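# Fold a napkin diagonally into a flat triangle

## Task

Fold the napkin along its diagonal so that one corner is brought onto the opposite one, making a flat, low triangle. All three points must be fully spread out, lying flat and pointing away from the fold. The napkin must sit entirely on the table without touching any arm base or its mounting. The two matched corners must line up to within about a thumb's width. The moved corner may be set down or dropped into place, but the attempt fails if the napkin comes free of a gripper while that gripper is sweeping sideways quickly enough to throw it, even if the other gripper then catches it. The result only counts if it stays folded without the robot holding it. At the end both arms, hands included, should hang free in the air touching nothing for the final second after the scene has settled, and the scene must actually come to rest.

## Robot and tools

Robot: two arms, left_arm and right_arm, each with six joints and a parallel gripper. The gripper's fingers point along its own +z axis and close along its y axis. Its reported position is the point between the pads, about 1 cm behind the fingertips.

World frame (used for all reported gripper poses and camera calibration): origin on the table top midway between the arms, +z up, +x out over the table, left_arm on the +y side. The arm names do not refer to image sides. Positions are in metres, orientation as quaternion wxyz. Printed hand positions can be somewhat off, more so at long reach.

Joint order, used in every row and every per-joint list in results: shoulder, elbow, waist, wrist pitch, wrist yaw, wrist roll. Stated ranges (rad): waist -2.618 to 3.054, shoulder 0.000 to 3.142, elbow 0.000 to 3.142, wrist pitch -1.571 to 1.571, wrist yaw -1.571 to 1.571, wrist roll -2.094 to 2.094. Real ends may differ by up to 0.036 rad either way.

A row is one flat list of 14 numbers, each in [-1, 1], covering both arms even if only one moves: left_arm's six joint values then its opening, then right_arm's six joint values then its opening. Joint values are scaled offsets, not absolute angles: 1.0 equals 1.202 rad for waist, 1.258 shoulder, 1.238 elbow, 2.073 wrist pitch, 2.022 wrist yaw and wrist roll. The opening is absolute: +1 fully open, -1 closed.

execute_actions(actions): a list of actions run in sequence. Each action is a table of up to 15 rows, one row per control step of 1/30 s; if fewer rows are given, the last one is repeated to fill 15 steps. Within an action, every row's joint values are offsets from the angles the arm had when that action began (for the first action in a call, the angles in the latest reported state), not from the previous row. An empty list just returns the current state and images. If an action would push a joint more than 0.036 rad beyond its range end, that action is refused for both arms; if the first action does so, or any action is malformed, nothing in the call runs. A joint commanded past its real end is stopped at the end; the result may then say "joint sent to its limit", but absence of that line proves nothing.

move(target, speed, blocking): target is one 14-number row as above; its joint values are offsets from the "Joint positions" in the latest result that listed them, and the arm heads toward the resulting angles. Opening values are applied at the start. All joints progress in step, so grippers trace curves. speed is the top rad/s of the joint with the most travel, 0.01 to 2, default 0.5; paths last 0.5 to 10 s and are cut off at 10 s. Moves do not avoid obstacles or the other arm. The result adds a "move:" line: ending (done, off_target, moving, held, fault), limits=held or limits=none, and each arm's joint furthest from its goal. With blocking=false you get control back after 0.5 s; you must then use wait or stop before sending further actions or moves.

wait(seconds): 0 to 10; lets time pass while arms hold the last command, returning early if a move finishes. stop(): brakes a running move; it needs room, more when fast; fingers keep moving. zoom_image(camera, region): enlarges region [x0, y0, x1, y1] (pixels, origin top-left, at most 504 by 504) of a camera's latest image; cameras are cam_head_left, cam_head_right, cam_high, cam_low, cam_left_wrist, cam_right_wrist, all 504x504. finished_scene(scene): ends the current scene (give its number) after the last command is held; irreversible, and it reports success.

Results: a state line per arm with gripper position and quaternion; Joint positions and Joint velocities per arm (rad, rad/s, then finger gap in m, 0.094 when open); Joint targets (angles currently being driven toward, which may drift); grip_measured (opening on the command scale, possibly off by about 1 mm); joint torques (noisy, offset, nonzero even in free air); "joint command not followed" when a clearance check altered targets; FAULT, MOTOR HOT and OVER-TEMPERATURE FAULT lines.

Motion limits: each step a joint's target stays within a lead of its measured angle (waist 0.202, shoulder 0.258, elbow 0.238, wrist pitch 0.573, wrist yaw and roll 0.522 rad), and targets placing the gripper over 70 mm from its measured spot are scaled back, so big changes take several actions. Sending zero offsets repeatedly can let an arm sag; instead command back to the desired angles in the first call, then zeros, correcting any shortfall.

Gripping: command an opening below grip_measured to hold; roughly 0.03 below is firm. Thin cloth gets less grip force. Heat builds while holding loads; at 90 °C an arm is halted and at 100 °C it drops.

Avoid: arms colliding or pushing each other, fast contact, pressing far past a surface, releasing cloth during quick sideways motion, drops and slams. Time spent thinking still runs the simulation with the last command held.

Each tool is called after ">>>" by a JSON object that holds its "method" and its "body", one argument or row to a line.

## Session

>>> {"method": "execute_actions", "body": {
  "actions": []
}}

Scene clock: 0.00 s.
left_arm: end_effector_position=(+0.3726, +0.0770, +0.1339) grip_measured=-0.974 end_effector_quat_wxyz=(+0.302, +0.371, +0.870, -0.119) | right_arm: end_effector_position=(+0.3628, -0.3766, +0.4016) grip_measured=+1.000 end_effector_quat_wxyz=(+0.702, +0.007, +0.712, -0.013)
Joint names: [shoulder, elbow, waist, wrist pitch, wrist yaw, wrist roll]
Joint positions: left_arm=[ 1.742  1.31  -0.462 -0.491  0.152  0.225  0.001] | right_arm=[ 1.051  1.04   0.005 -0.003  0.006 -0.009  0.094]
Joint velocities: left_arm=[-0.002 -0.012 -0.007 -0.037 -0.037 -0.037 -0.002] | right_arm=[-0.002 -0.007 -0.002  0.022 -0.007 -0.022  0.   ]
Joint torques (N m, as the arm reports them, + toward a larger angle): no reading
Joint targets: left_arm=[1.726 1.325 -0.462 -0.481 0.156 0.225] | right_arm=[1.042 1.055 0.005 0.006 0.006 -0.010]

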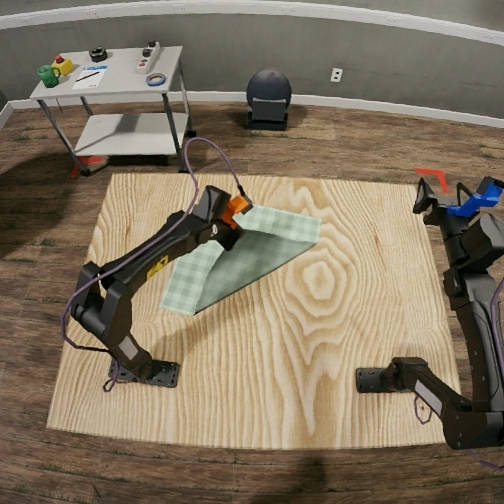

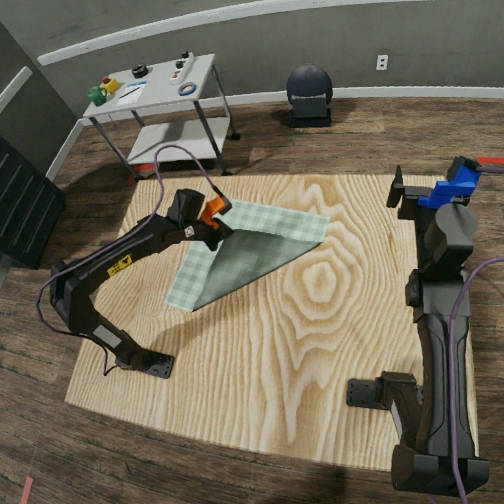

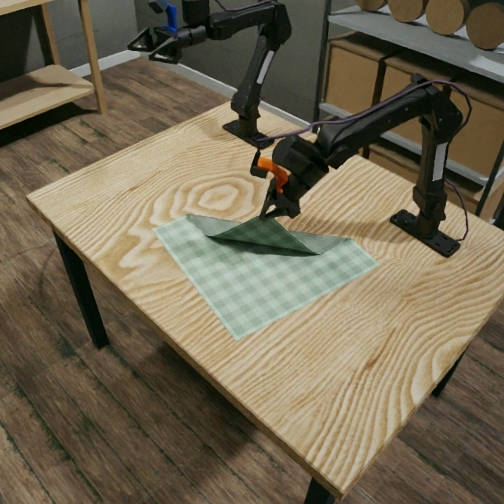

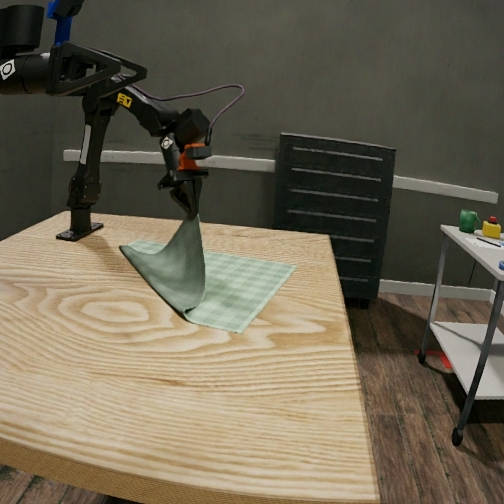

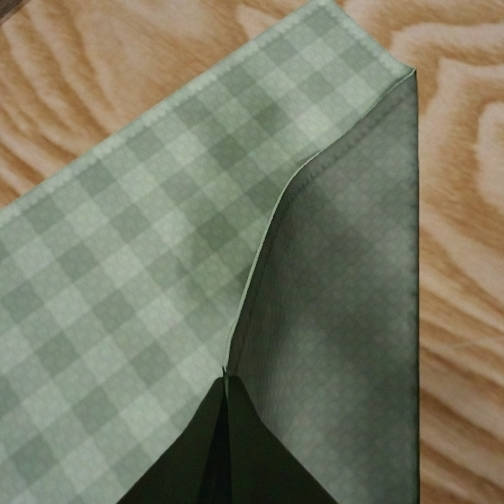

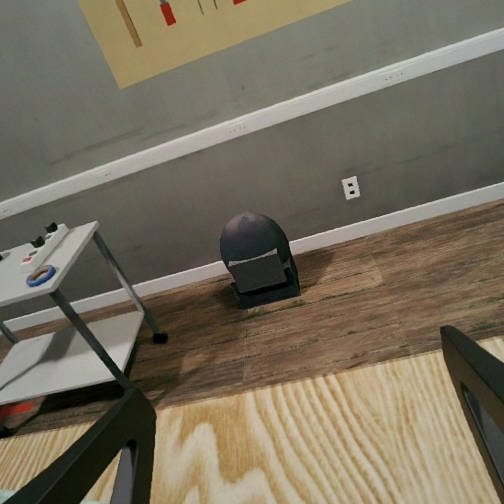

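>>> {"method": "zoom_image", "body": {
  "camera": "cam_high",
  "region": [140, 160, 392, 360]
}}

>>> {"method": "zoom_image", "body": {
  "camera": "cam_low",
  "region": [100, 160, 320, 350]
}}

>>> {"method": "zoom_image", "body": {
  "camera": "cam_head_right",
  "region": [150, 170, 350, 330]
}}

Region (140, 160, 392, 360) of cam_high's 504x504 image, scaled by 2.000, with more detail than that image has; it fills the top 400 rows of this view, and the rest is white.

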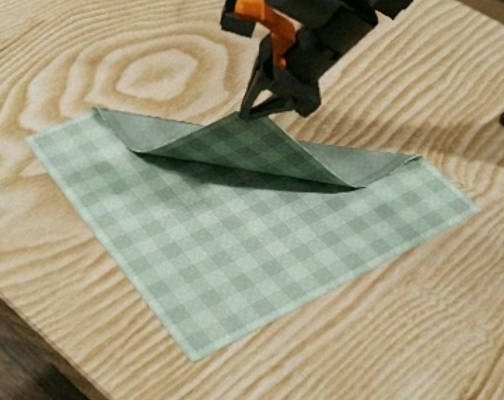

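Region (100, 160, 320, 350) of cam_low's 504x504 image, scaled by 2.291, with more detail than that image has; it fills the top 435 rows of this view, and the rest is white.

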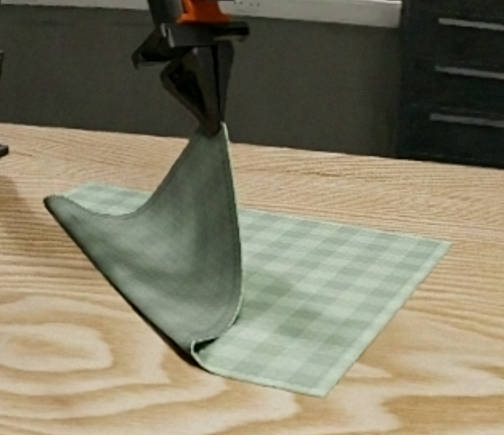

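Region (150, 170, 350, 330) of cam_head_right's 504x504 image, scaled by 2.520, with more detail than that image has; it fills the top 403 rows of this view, and the rest is white.

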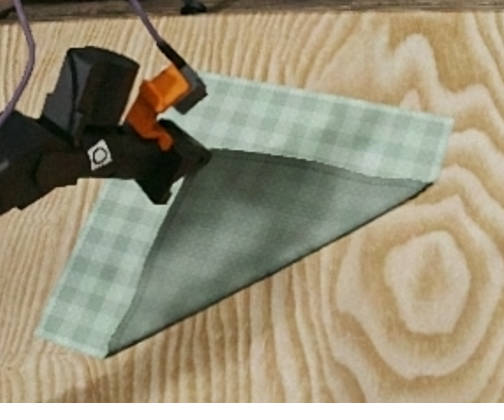

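>>> {"method": "zoom_image", "body": {
  "camera": "cam_low",
  "region": [160, 170, 230, 240]
}}

>>> {"method": "zoom_image", "body": {
  "camera": "cam_high",
  "region": [230, 170, 310, 250]
}}

>>> {"method": "zoom_image", "body": {
  "camera": "cam_head_left",
  "region": [150, 170, 340, 330]
}}

Region (160, 170, 230, 240) of cam_low's 504x504 image, scaled by 7.200, with more detail than that image has.

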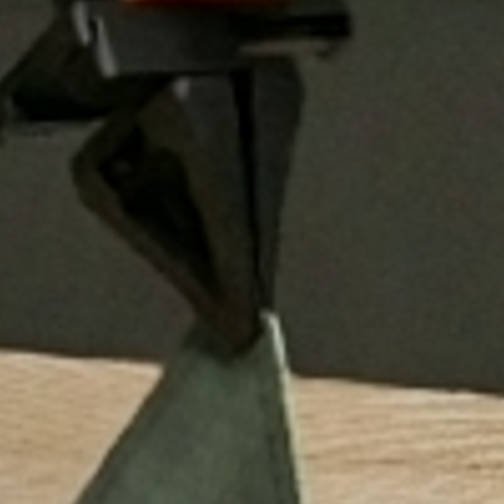

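Region (230, 170, 310, 250) of cam_high's 504x504 image, scaled by 6.300, with more detail than that image has.

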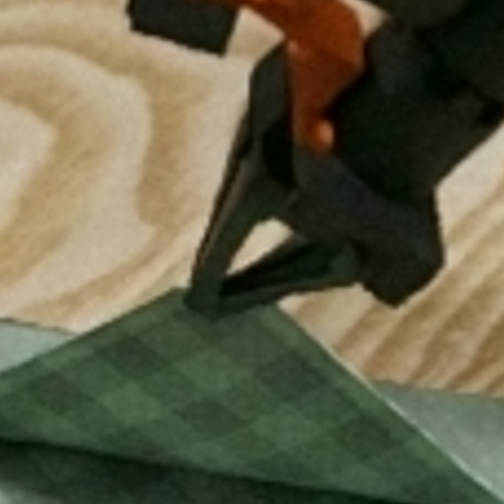

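Region (150, 170, 340, 330) of cam_head_left's 504x504 image, scaled by 2.653, with more detail than that image has; it fills the top 424 rows of this view, and the rest is white.

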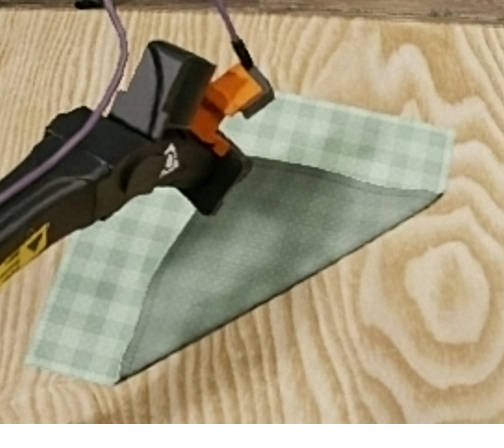

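>>> {"method": "move", "body": {
  "target": [0.348,0.494,0.2995,-0.102,0.104,0.151,-1,-0.007,0.012,0,0.004,0,0,1],
  "speed": 0.35
}}

Scene clock: 6.20 s.
left_arm: end_effector_position=(+0.5202, +0.1803, +0.1181) grip_measured=-0.974 end_effector_quat_wxyz=(+0.300, +0.367, +0.873, -0.114) | right_arm: end_effector_position=(+0.3628, -0.3766, +0.4016) grip_measured=+1.000 end_effector_quat_wxyz=(+0.702, +0.007, +0.712, -0.013)
Joint names: [shoulder, elbow, waist, wrist pitch, wrist yaw, wrist roll]
Joint positions: left_arm=[ 2.181  1.877 -0.103 -0.7    0.344  0.523  0.001] | right_arm=[ 1.051  1.04   0.005 -0.003  0.006 -0.009  0.094]
Joint velocities: left_arm=[ 0.007 -0.017  0.007 -0.022 -0.037 -0.037 -0.001] | right_arm=[-0.002 -0.007  0.002 -0.007 -0.051 -0.007  0.   ]
Joint torques (N m, as the arm reports them, + toward a larger angle): left_arm=[-13.7    8.68   0.26   0.87   0.35   0.06] | right_arm=[-2.92  6.74  0.01  1.52 -0.01  0.01]
Joint targets: left_arm=[2.180 1.922 -0.101 -0.703 0.362 0.530] | right_arm=[1.042 1.055 0.005 0.006 0.006 -0.009]
move: off_target (left_arm); limits=none; left_arm: farthest joint: the elbow, 0.045 radians from its target (0.612 radians at the start); right_arm: farthest joint: the elbow, 0.015 radians from its target (0.015 radians at the start)
camera_calibration (this result's frames):
cam_left_wrist: T_world_to_cam=[[-0.786183, -0.617741, -0.0176844, 0.518218], [-0.598536, 0.768241, -0.227067, 0.244181], [0.153855, -0.167931, -0.973719, 0.189603], [0, 0, 0, 1]] pos_world=[0.524394, 0.164375, 0.24923]

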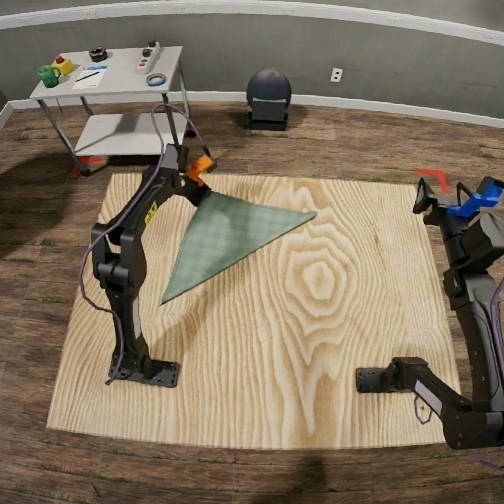

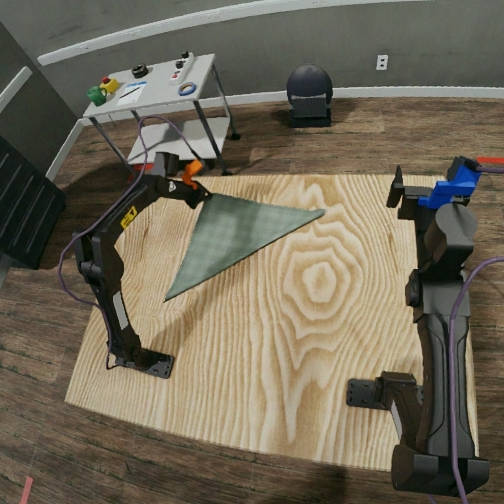

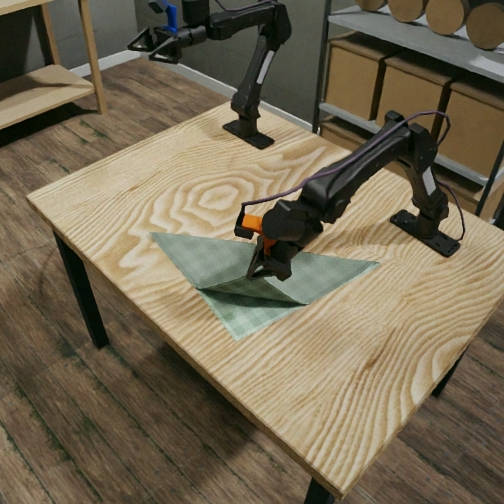

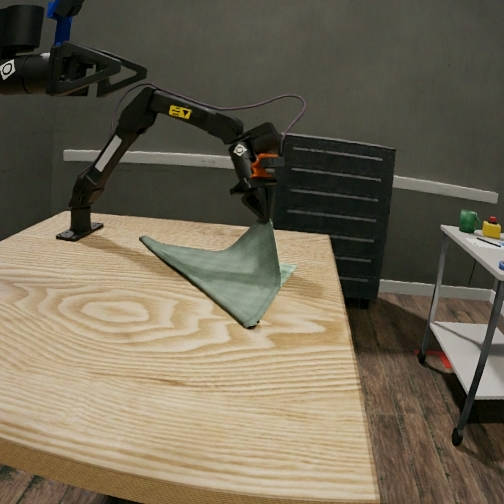

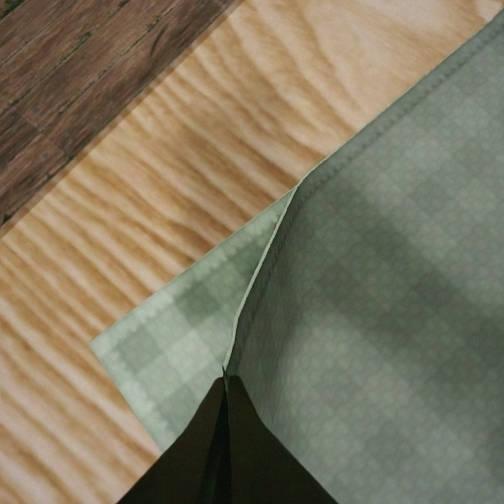

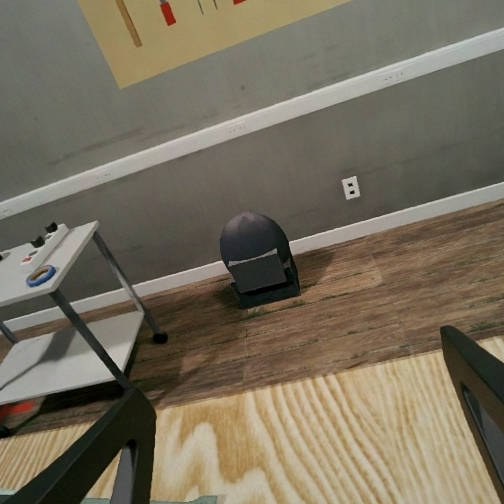

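>>> {"method": "zoom_image", "body": {
  "camera": "cam_low",
  "region": [130, 190, 330, 350]
}}

>>> {"method": "zoom_image", "body": {
  "camera": "cam_high",
  "region": [140, 200, 392, 360]
}}

Region (130, 190, 330, 350) of cam_low's 504x504 image, scaled by 2.520, with more detail than that image has; it fills the top 403 rows of this view, and the rest is white.

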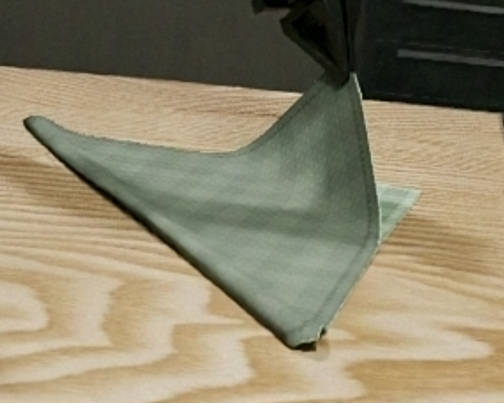

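Region (140, 200, 392, 360) of cam_high's 504x504 image, scaled by 2.000, with more detail than that image has; it fills the top 320 rows of this view, and the rest is white.

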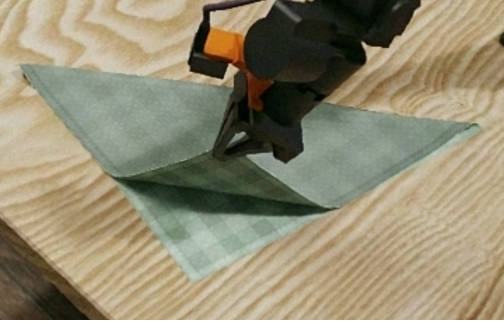

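>>> {"method": "move", "body": {
  "target": [0.226,0.222,0.0785,0.0186,0.0337,0.0453,-1,-0.007,0.012,0,0.004,0,0,1],
  "speed": 0.25
}}

Scene clock: 9.13 s.
left_arm: end_effector_position=(+0.5750, +0.2161, +0.0479) grip_measured=-0.974 end_effector_quat_wxyz=(+0.295, +0.368, +0.874, -0.116) | right_arm: end_effector_position=(+0.3628, -0.3766, +0.4016) grip_measured=+1.000 end_effector_quat_wxyz=(+0.702, +0.007, +0.712, -0.013)
Joint names: [shoulder, elbow, waist, wrist pitch, wrist yaw, wrist roll]
Joint positions: left_arm=[ 2.471  2.105 -0.014 -0.679  0.394  0.607  0.001] | right_arm=[ 1.051  1.04   0.005 -0.003  0.006 -0.009  0.094]
Joint velocities: left_arm=[-0.007  0.002 -0.027  0.037 -0.007 -0.051 -0.   ] | right_arm=[-0.017 -0.002  0.002 -0.007 -0.066 -0.051  0.   ]
Joint torques (N m, as the arm reports them, + toward a larger angle): left_arm=[-16.2    8.61   0.56   1.     0.39   0.05] | right_arm=[-2.92  6.75  0.02  1.52 -0.01  0.02]
Joint targets: left_arm=[2.465 2.151 -0.009 -0.662 0.413 0.614] | right_arm=[1.042 1.055 0.005 0.006 0.006 -0.009]
move: off_target (left_arm); limits=none; left_arm: farthest joint: the elbow, 0.047 radians from its target (0.275 radians at the start); right_arm: farthest joint: the elbow, 0.015 radians from its target (0.015 radians at the start)
camera_calibration (this result's frames):
cam_left_wrist: T_world_to_cam=[[-0.78887, -0.614489, -0.00936546, 0.582631], [-0.597655, 0.77063, -0.22122, 0.232252], [0.143155, -0.168917, -0.975179, 0.125274], [0, 0, 0, 1]] pos_world=[0.580493, 0.200201, 0.179]

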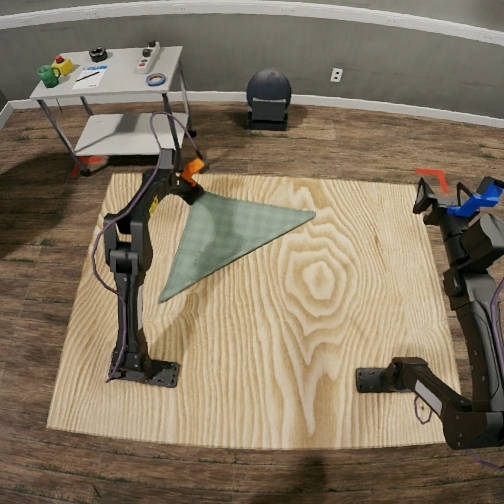

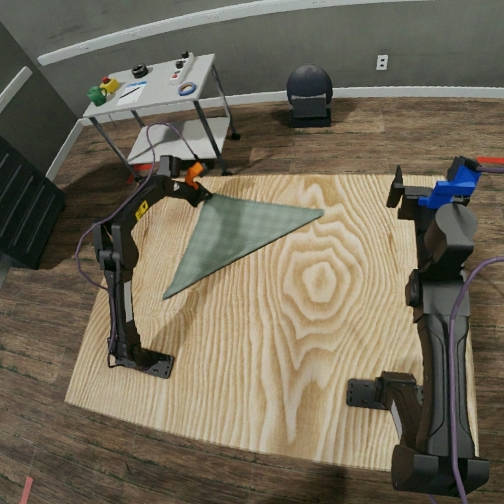

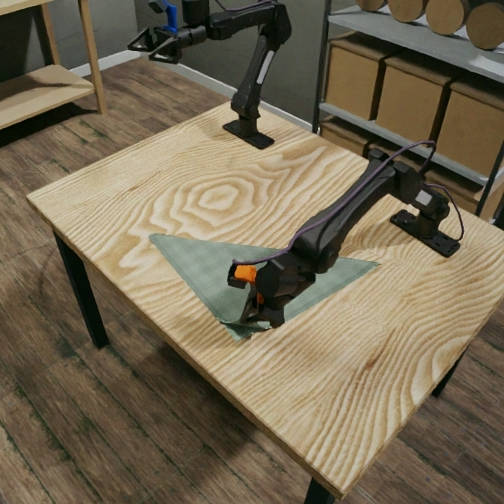

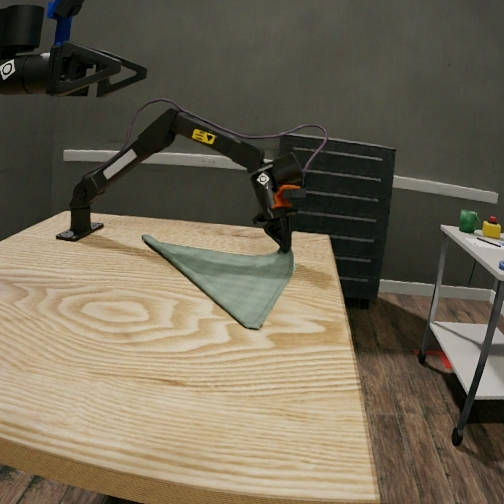

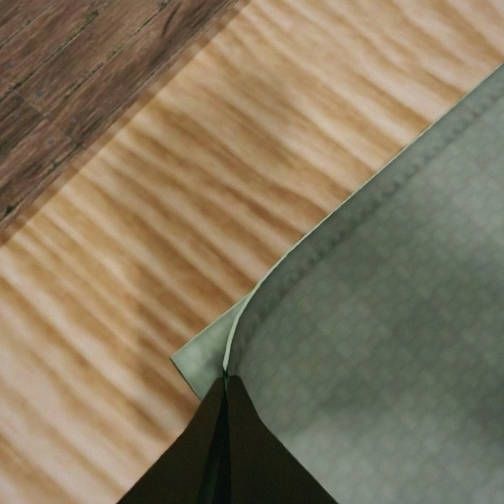

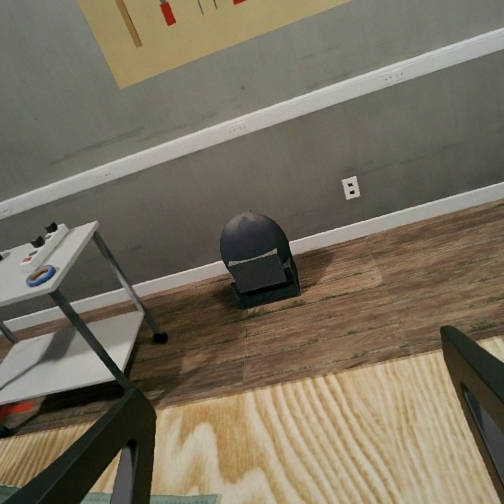

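>>> {"method": "zoom_image", "body": {
  "camera": "cam_high",
  "region": [140, 220, 392, 360]
}}

>>> {"method": "zoom_image", "body": {
  "camera": "cam_high",
  "region": [200, 280, 300, 350]
}}

>>> {"method": "zoom_image", "body": {
  "camera": "cam_low",
  "region": [130, 210, 330, 350]
}}

Region (140, 220, 392, 360) of cam_high's 504x504 image, scaled by 2.000, with more detail than that image has.

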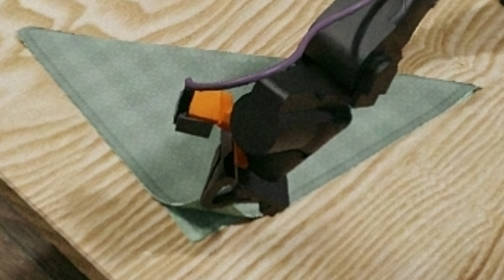

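Region (200, 280, 300, 350) of cam_high's 504x504 image, scaled by 5.040, with more detail than that image has; it fills the top 353 rows of this view, and the rest is white.

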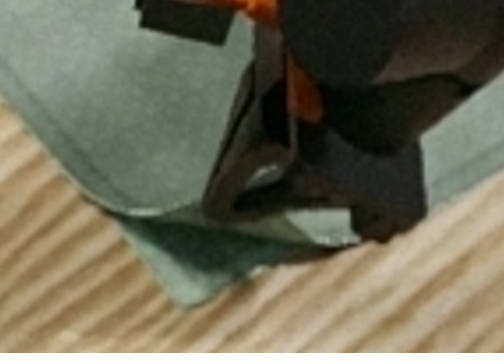

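Region (130, 210, 330, 350) of cam_low's 504x504 image, scaled by 2.520, with more detail than that image has; it fills the top 353 rows of this view, and the rest is white.

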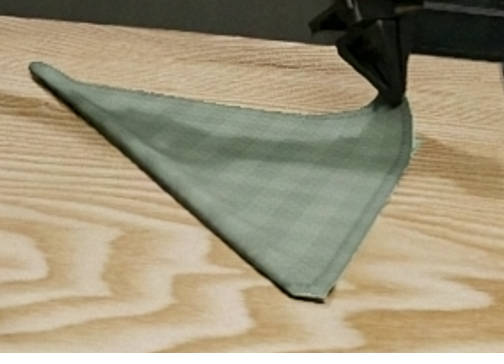

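>>> {"method": "zoom_image", "body": {
  "camera": "cam_high",
  "region": [140, 220, 200, 270]
}}

>>> {"method": "zoom_image", "body": {
  "camera": "cam_high",
  "region": [330, 245, 390, 295]
}}

>>> {"method": "zoom_image", "body": {
  "camera": "cam_head_left",
  "region": [150, 170, 340, 330]
}}

>>> {"method": "zoom_image", "body": {
  "camera": "cam_low",
  "region": [220, 290, 290, 345]
}}

Region (140, 220, 200, 270) of cam_high's 504x504 image, scaled by 8.400, with more detail than that image has.

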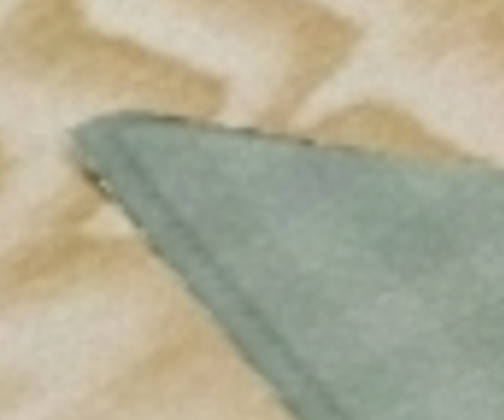

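Region (330, 245, 390, 295) of cam_high's 504x504 image, scaled by 8.400, with more detail than that image has.

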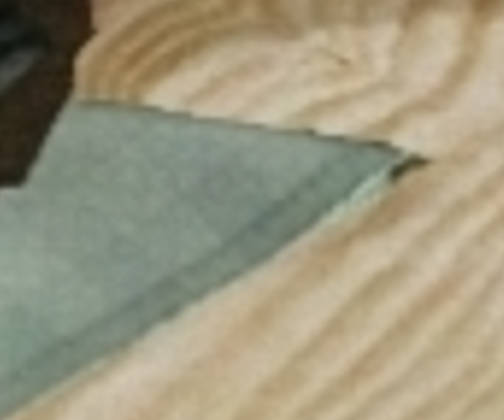

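Region (150, 170, 340, 330) of cam_head_left's 504x504 image, scaled by 2.653, with more detail than that image has; it fills the top 424 rows of this view, and the rest is white.

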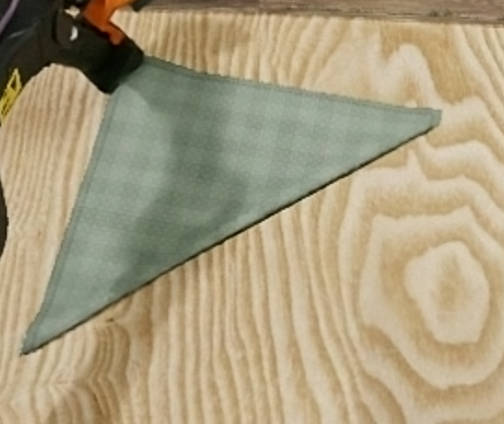

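Region (220, 290, 290, 345) of cam_low's 504x504 image, scaled by 7.200, with more detail than that image has; it fills the top 396 rows of this view, and the rest is white.

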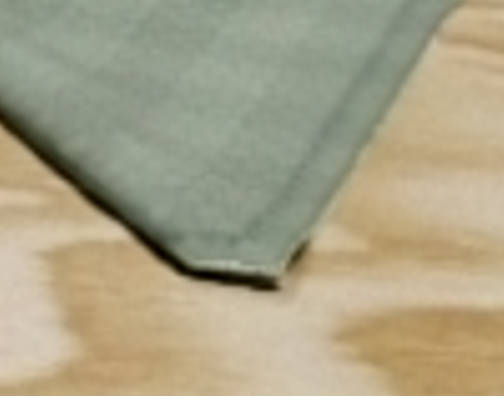

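>>> {"method": "move", "body": {
  "target": [-0.627,-0.256,-0.526,-0.144,-0.1815,-0.263,-1,-0.007,0.012,0,0.004,0,0,1],
  "speed": 0.5
}}

Scene clock: 13.93 s.
left_arm: end_effector_position=(+0.3262, +0.0328, +0.2731) grip_measured=-0.974 end_effector_quat_wxyz=(+0.318, +0.370, +0.865, -0.120) | right_arm: end_effector_position=(+0.3628, -0.3766, +0.4016) grip_measured=+1.000 end_effector_quat_wxyz=(+0.702, +0.007, +0.712, -0.013)
Joint names: [shoulder, elbow, waist, wrist pitch, wrist yaw, wrist roll]
Joint positions: left_arm=[ 1.706  1.807 -0.645 -0.979  0.033  0.083  0.001] | right_arm=[ 1.051  1.04   0.005 -0.003  0.006 -0.009  0.094]
Joint velocities: left_arm=[-0.002  0.007  0.007 -0.007 -0.081 -0.051  0.001] | right_arm=[ 0.012  0.002 -0.002  0.022  0.007  0.051  0.   ]
Joint torques (N m, as the arm reports them, + toward a larger angle): left_arm=[-10.96   4.19  -0.15   1.07  -0.02  -0.06] | right_arm=[-2.91  6.73  0.02  1.52 -0.01  0.01]
Joint targets: left_arm=[1.682 1.788 -0.647 -0.977 0.026 0.075] | right_arm=[1.042 1.055 0.005 0.006 0.006 -0.009]
move: off_target (left_arm); limits=none; left_arm: farthest joint: the shoulder, 0.024 radians from its target (0.789 radians at the start); right_arm: farthest joint: the elbow, 0.015 radians from its target (0.015 radians at the start)
camera_calibration (this result's frames):
cam_left_wrist: T_world_to_cam=[[-0.792694, -0.608961, -0.0283126, 0.282035], [-0.581565, 0.769326, -0.264424, 0.28121], [0.182806, -0.193142, -0.963991, 0.334328], [0, 0, 0, 1]] pos_world=[0.325993, 0.0199792, 0.404633]

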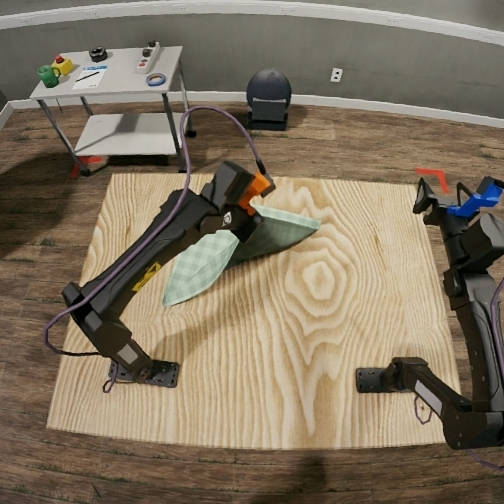

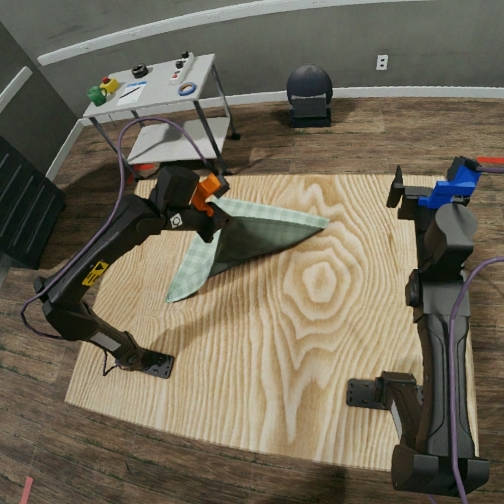

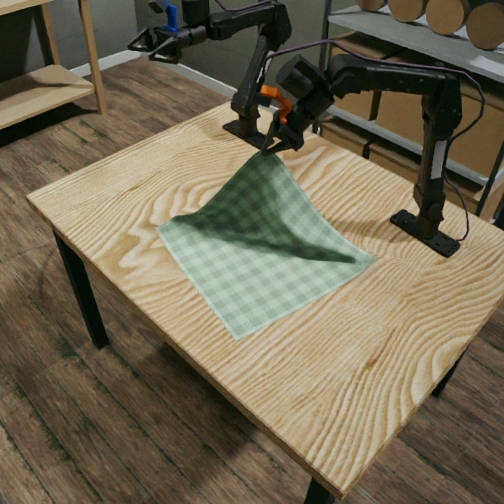

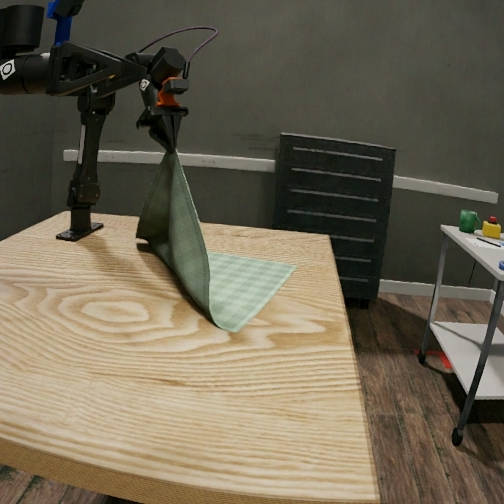

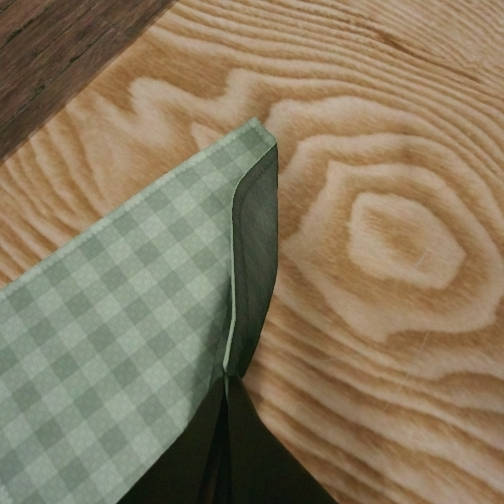

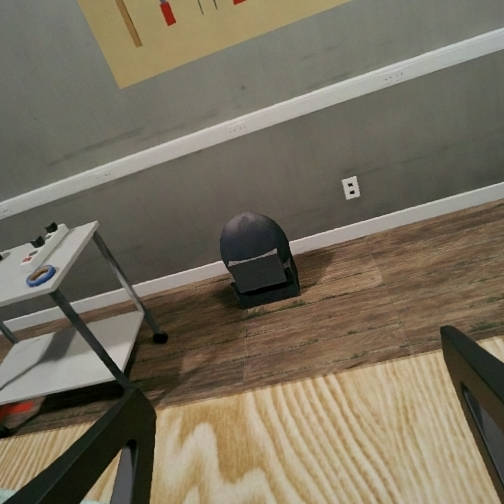

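>>> {"method": "move", "body": {
  "target": [0.183,-0.123,0.309,0.147,0.1215,0.149,-1,-0.007,0.012,0,0.004,0,0,1],
  "speed": 0.35
}}

Scene clock: 16.27 s.
left_arm: end_effector_position=(+0.4475, +0.1209, +0.1530) grip_measured=-0.974 end_effector_quat_wxyz=(+0.293, +0.369, +0.874, -0.120) | right_arm: end_effector_position=(+0.3628, -0.3766, +0.4016) grip_measured=+1.000 end_effector_quat_wxyz=(+0.702, +0.007, +0.712, -0.013)
Joint names: [shoulder, elbow, waist, wrist pitch, wrist yaw, wrist roll]
Joint positions: left_arm=[ 1.944  1.662 -0.273 -0.693  0.263  0.377  0.001] | right_arm=[ 1.051  1.04   0.005 -0.003  0.006 -0.009  0.094]
Joint velocities: left_arm=[-0.012 -0.007 -0.007  0.051 -0.022 -0.037 -0.   ] | right_arm=[-0.032  0.007  0.002 -0.022 -0.007 -0.007  0.   ]
Joint torques (N m, as the arm reports them, + toward a larger angle): left_arm=[-12.28   5.16  -0.14   1.11   0.28   0.09] | right_arm=[-2.92  6.74  0.02  1.52 -0.01  0.01]
Joint targets: left_arm=[1.937 1.654 -0.274 -0.674 0.279 0.384] | right_arm=[1.042 1.055 0.005 0.006 0.006 -0.009]
move: done; limits=none; left_arm: farthest joint: the wrist pitch, 0.019 radians from its target (0.305 radians at the start); right_arm: farthest joint: the elbow, 0.015 radians from its target (0.015 radians at the start)
camera_calibration (this result's frames):
cam_left_wrist: T_world_to_cam=[[-0.792031, -0.610479, -0.00131532, 0.424229], [-0.595192, 0.772673, -0.220732, 0.2513], [0.135768, -0.174043, -0.975334, 0.233909], [0, 0, 0, 1]] pos_world=[0.453817, 0.10552, 0.284167]

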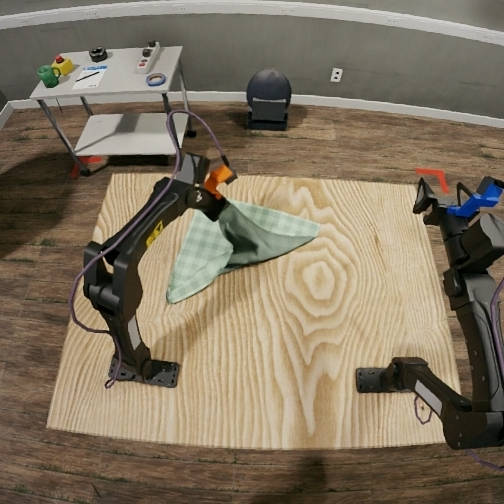

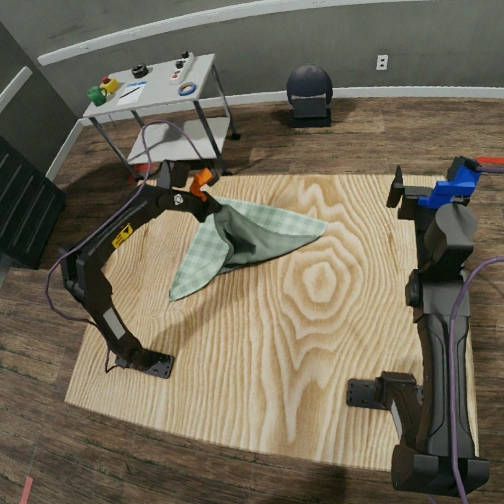

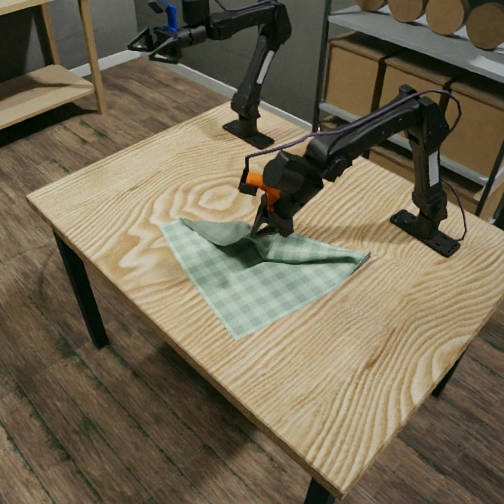

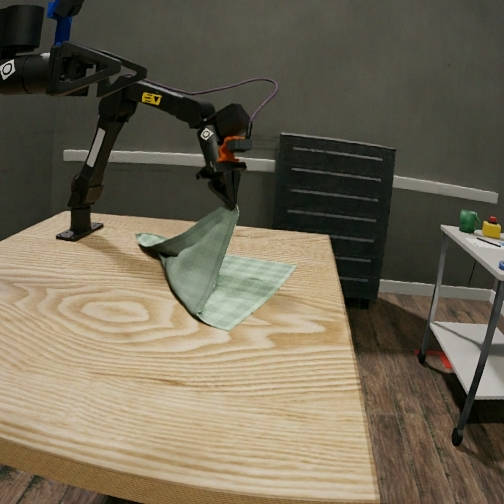

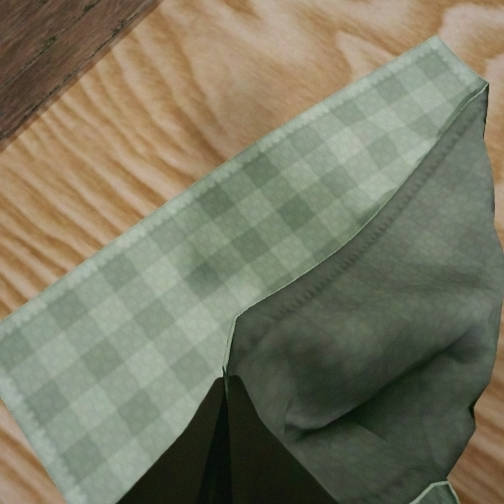

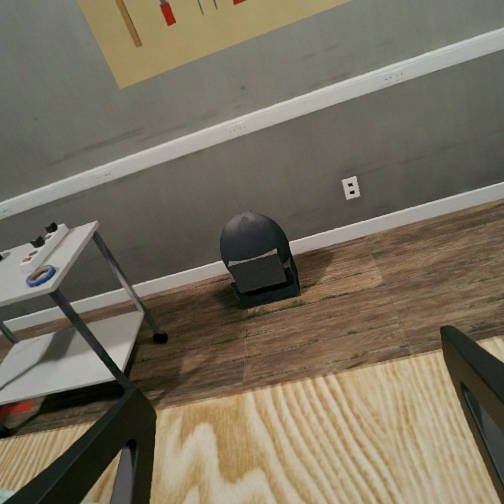

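>>> {"method": "zoom_image", "body": {
  "camera": "cam_head_right",
  "region": [150, 170, 350, 330]
}}

>>> {"method": "zoom_image", "body": {
  "camera": "cam_high",
  "region": [140, 180, 392, 360]
}}

>>> {"method": "zoom_image", "body": {
  "camera": "cam_low",
  "region": [110, 180, 320, 350]
}}

Region (150, 170, 350, 330) of cam_head_right's 504x504 image, scaled by 2.520, with more detail than that image has; it fills the top 403 rows of this view, and the rest is white.

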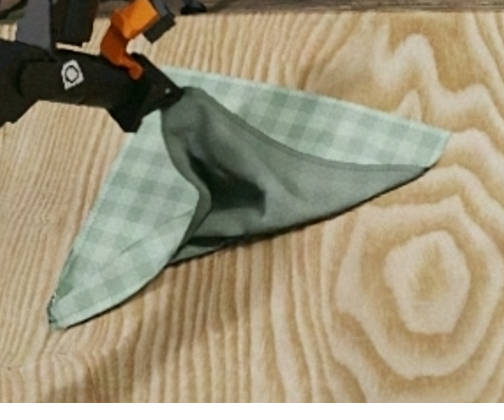

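Region (140, 180, 392, 360) of cam_high's 504x504 image, scaled by 2.000, with more detail than that image has; it fills the top 360 rows of this view, and the rest is white.

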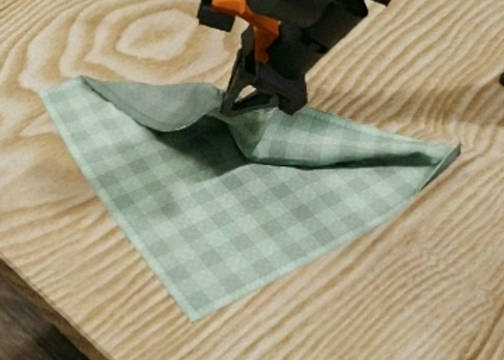

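Region (110, 180, 320, 350) of cam_low's 504x504 image, scaled by 2.400, with more detail than that image has; it fills the top 408 rows of this view, and the rest is white.

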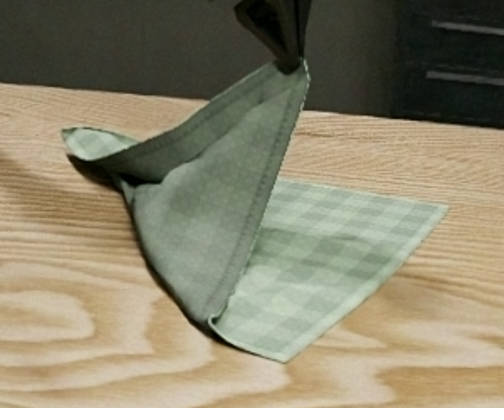

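>>> {"method": "move", "body": {
  "target": [-0.26,-0.337,-0.352,0.089,-0.129,-0.17,-1,-0.007,0.012,0,0.004,0,0,1],
  "speed": 0.5
}}

Scene clock: 19.20 s.
left_arm: end_effector_position=(+0.3052, +0.0272, +0.1436) grip_measured=-0.974 end_effector_quat_wxyz=(+0.295, +0.373, +0.872, -0.116) | right_arm: end_effector_position=(+0.3628, -0.3766, +0.4016) grip_measured=+1.000 end_effector_quat_wxyz=(+0.702, +0.007, +0.712, -0.013)
Joint names: [shoulder, elbow, waist, wrist pitch, wrist yaw, wrist roll]
Joint positions: left_arm=[ 1.654  1.257 -0.696 -0.529  0.009  0.041  0.001] | right_arm=[ 1.051  1.04   0.005 -0.003  0.006 -0.009  0.094]
Joint velocities: left_arm=[-0.017  0.007 -0.017 -0.007  0.007  0.022 -0.001] | right_arm=[ 0.002 -0.007  0.022 -0.081 -0.037 -0.037  0.   ]
Joint torques (N m, as the arm reports them, + toward a larger angle): left_arm=[-11.96   4.77  -0.06   1.23  -0.07  -0.06] | right_arm=[-2.92  6.75  0.02  1.52 -0.01  0.02]
Joint targets: left_arm=[1.617 1.244 -0.696 -0.508 0.002 0.033] | right_arm=[1.042 1.055 0.005 0.006 0.006 -0.009]
move: off_target (left_arm); limits=none; left_arm: farthest joint: the shoulder, 0.037 radians from its target (0.327 radians at the start); right_arm: farthest joint: the elbow, 0.015 radians from its target (0.015 radians at the start)
camera_calibration (this result's frames):
cam_left_wrist: T_world_to_cam=[[-0.795061, -0.606398, -0.0126546, 0.256818], [-0.589464, 0.777436, -0.219373, 0.234793], [0.142865, -0.166955, -0.975559, 0.225414], [0, 0, 0, 1]] pos_world=[0.310384, 0.010831, 0.274661]

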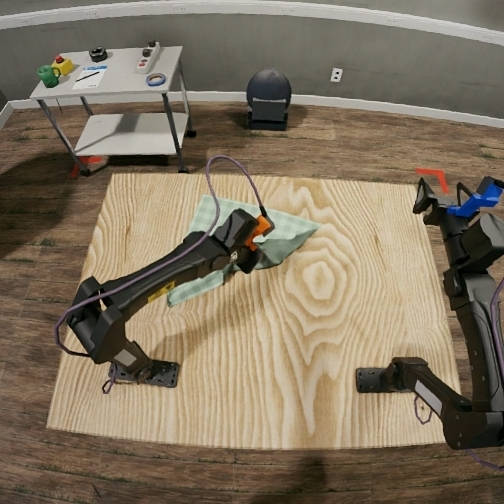

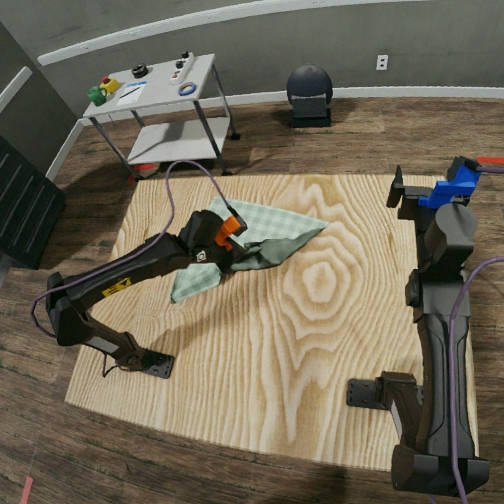

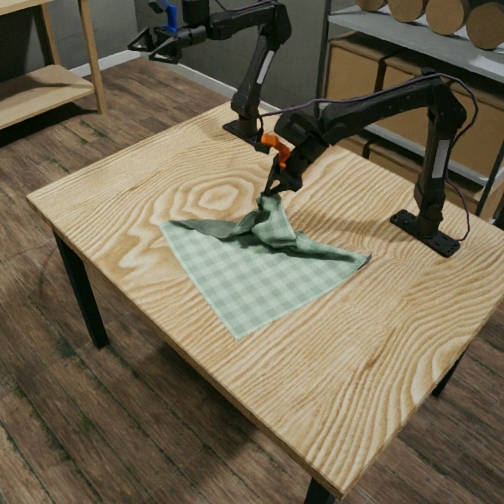

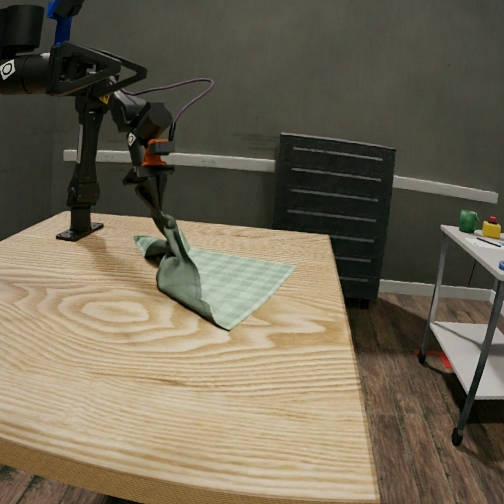

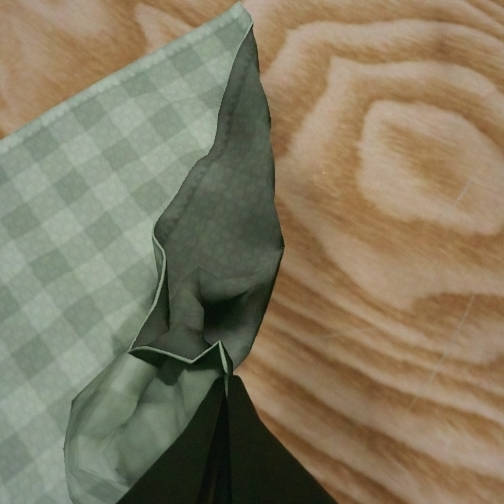

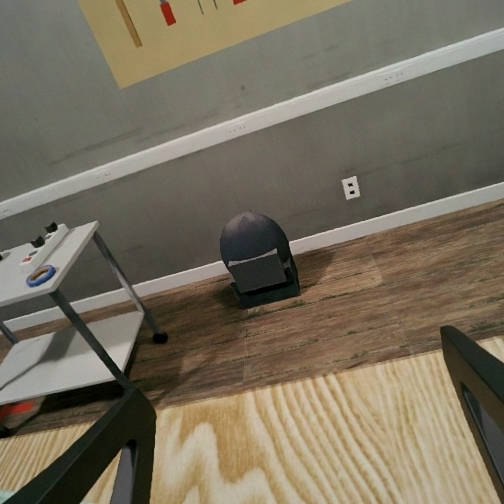

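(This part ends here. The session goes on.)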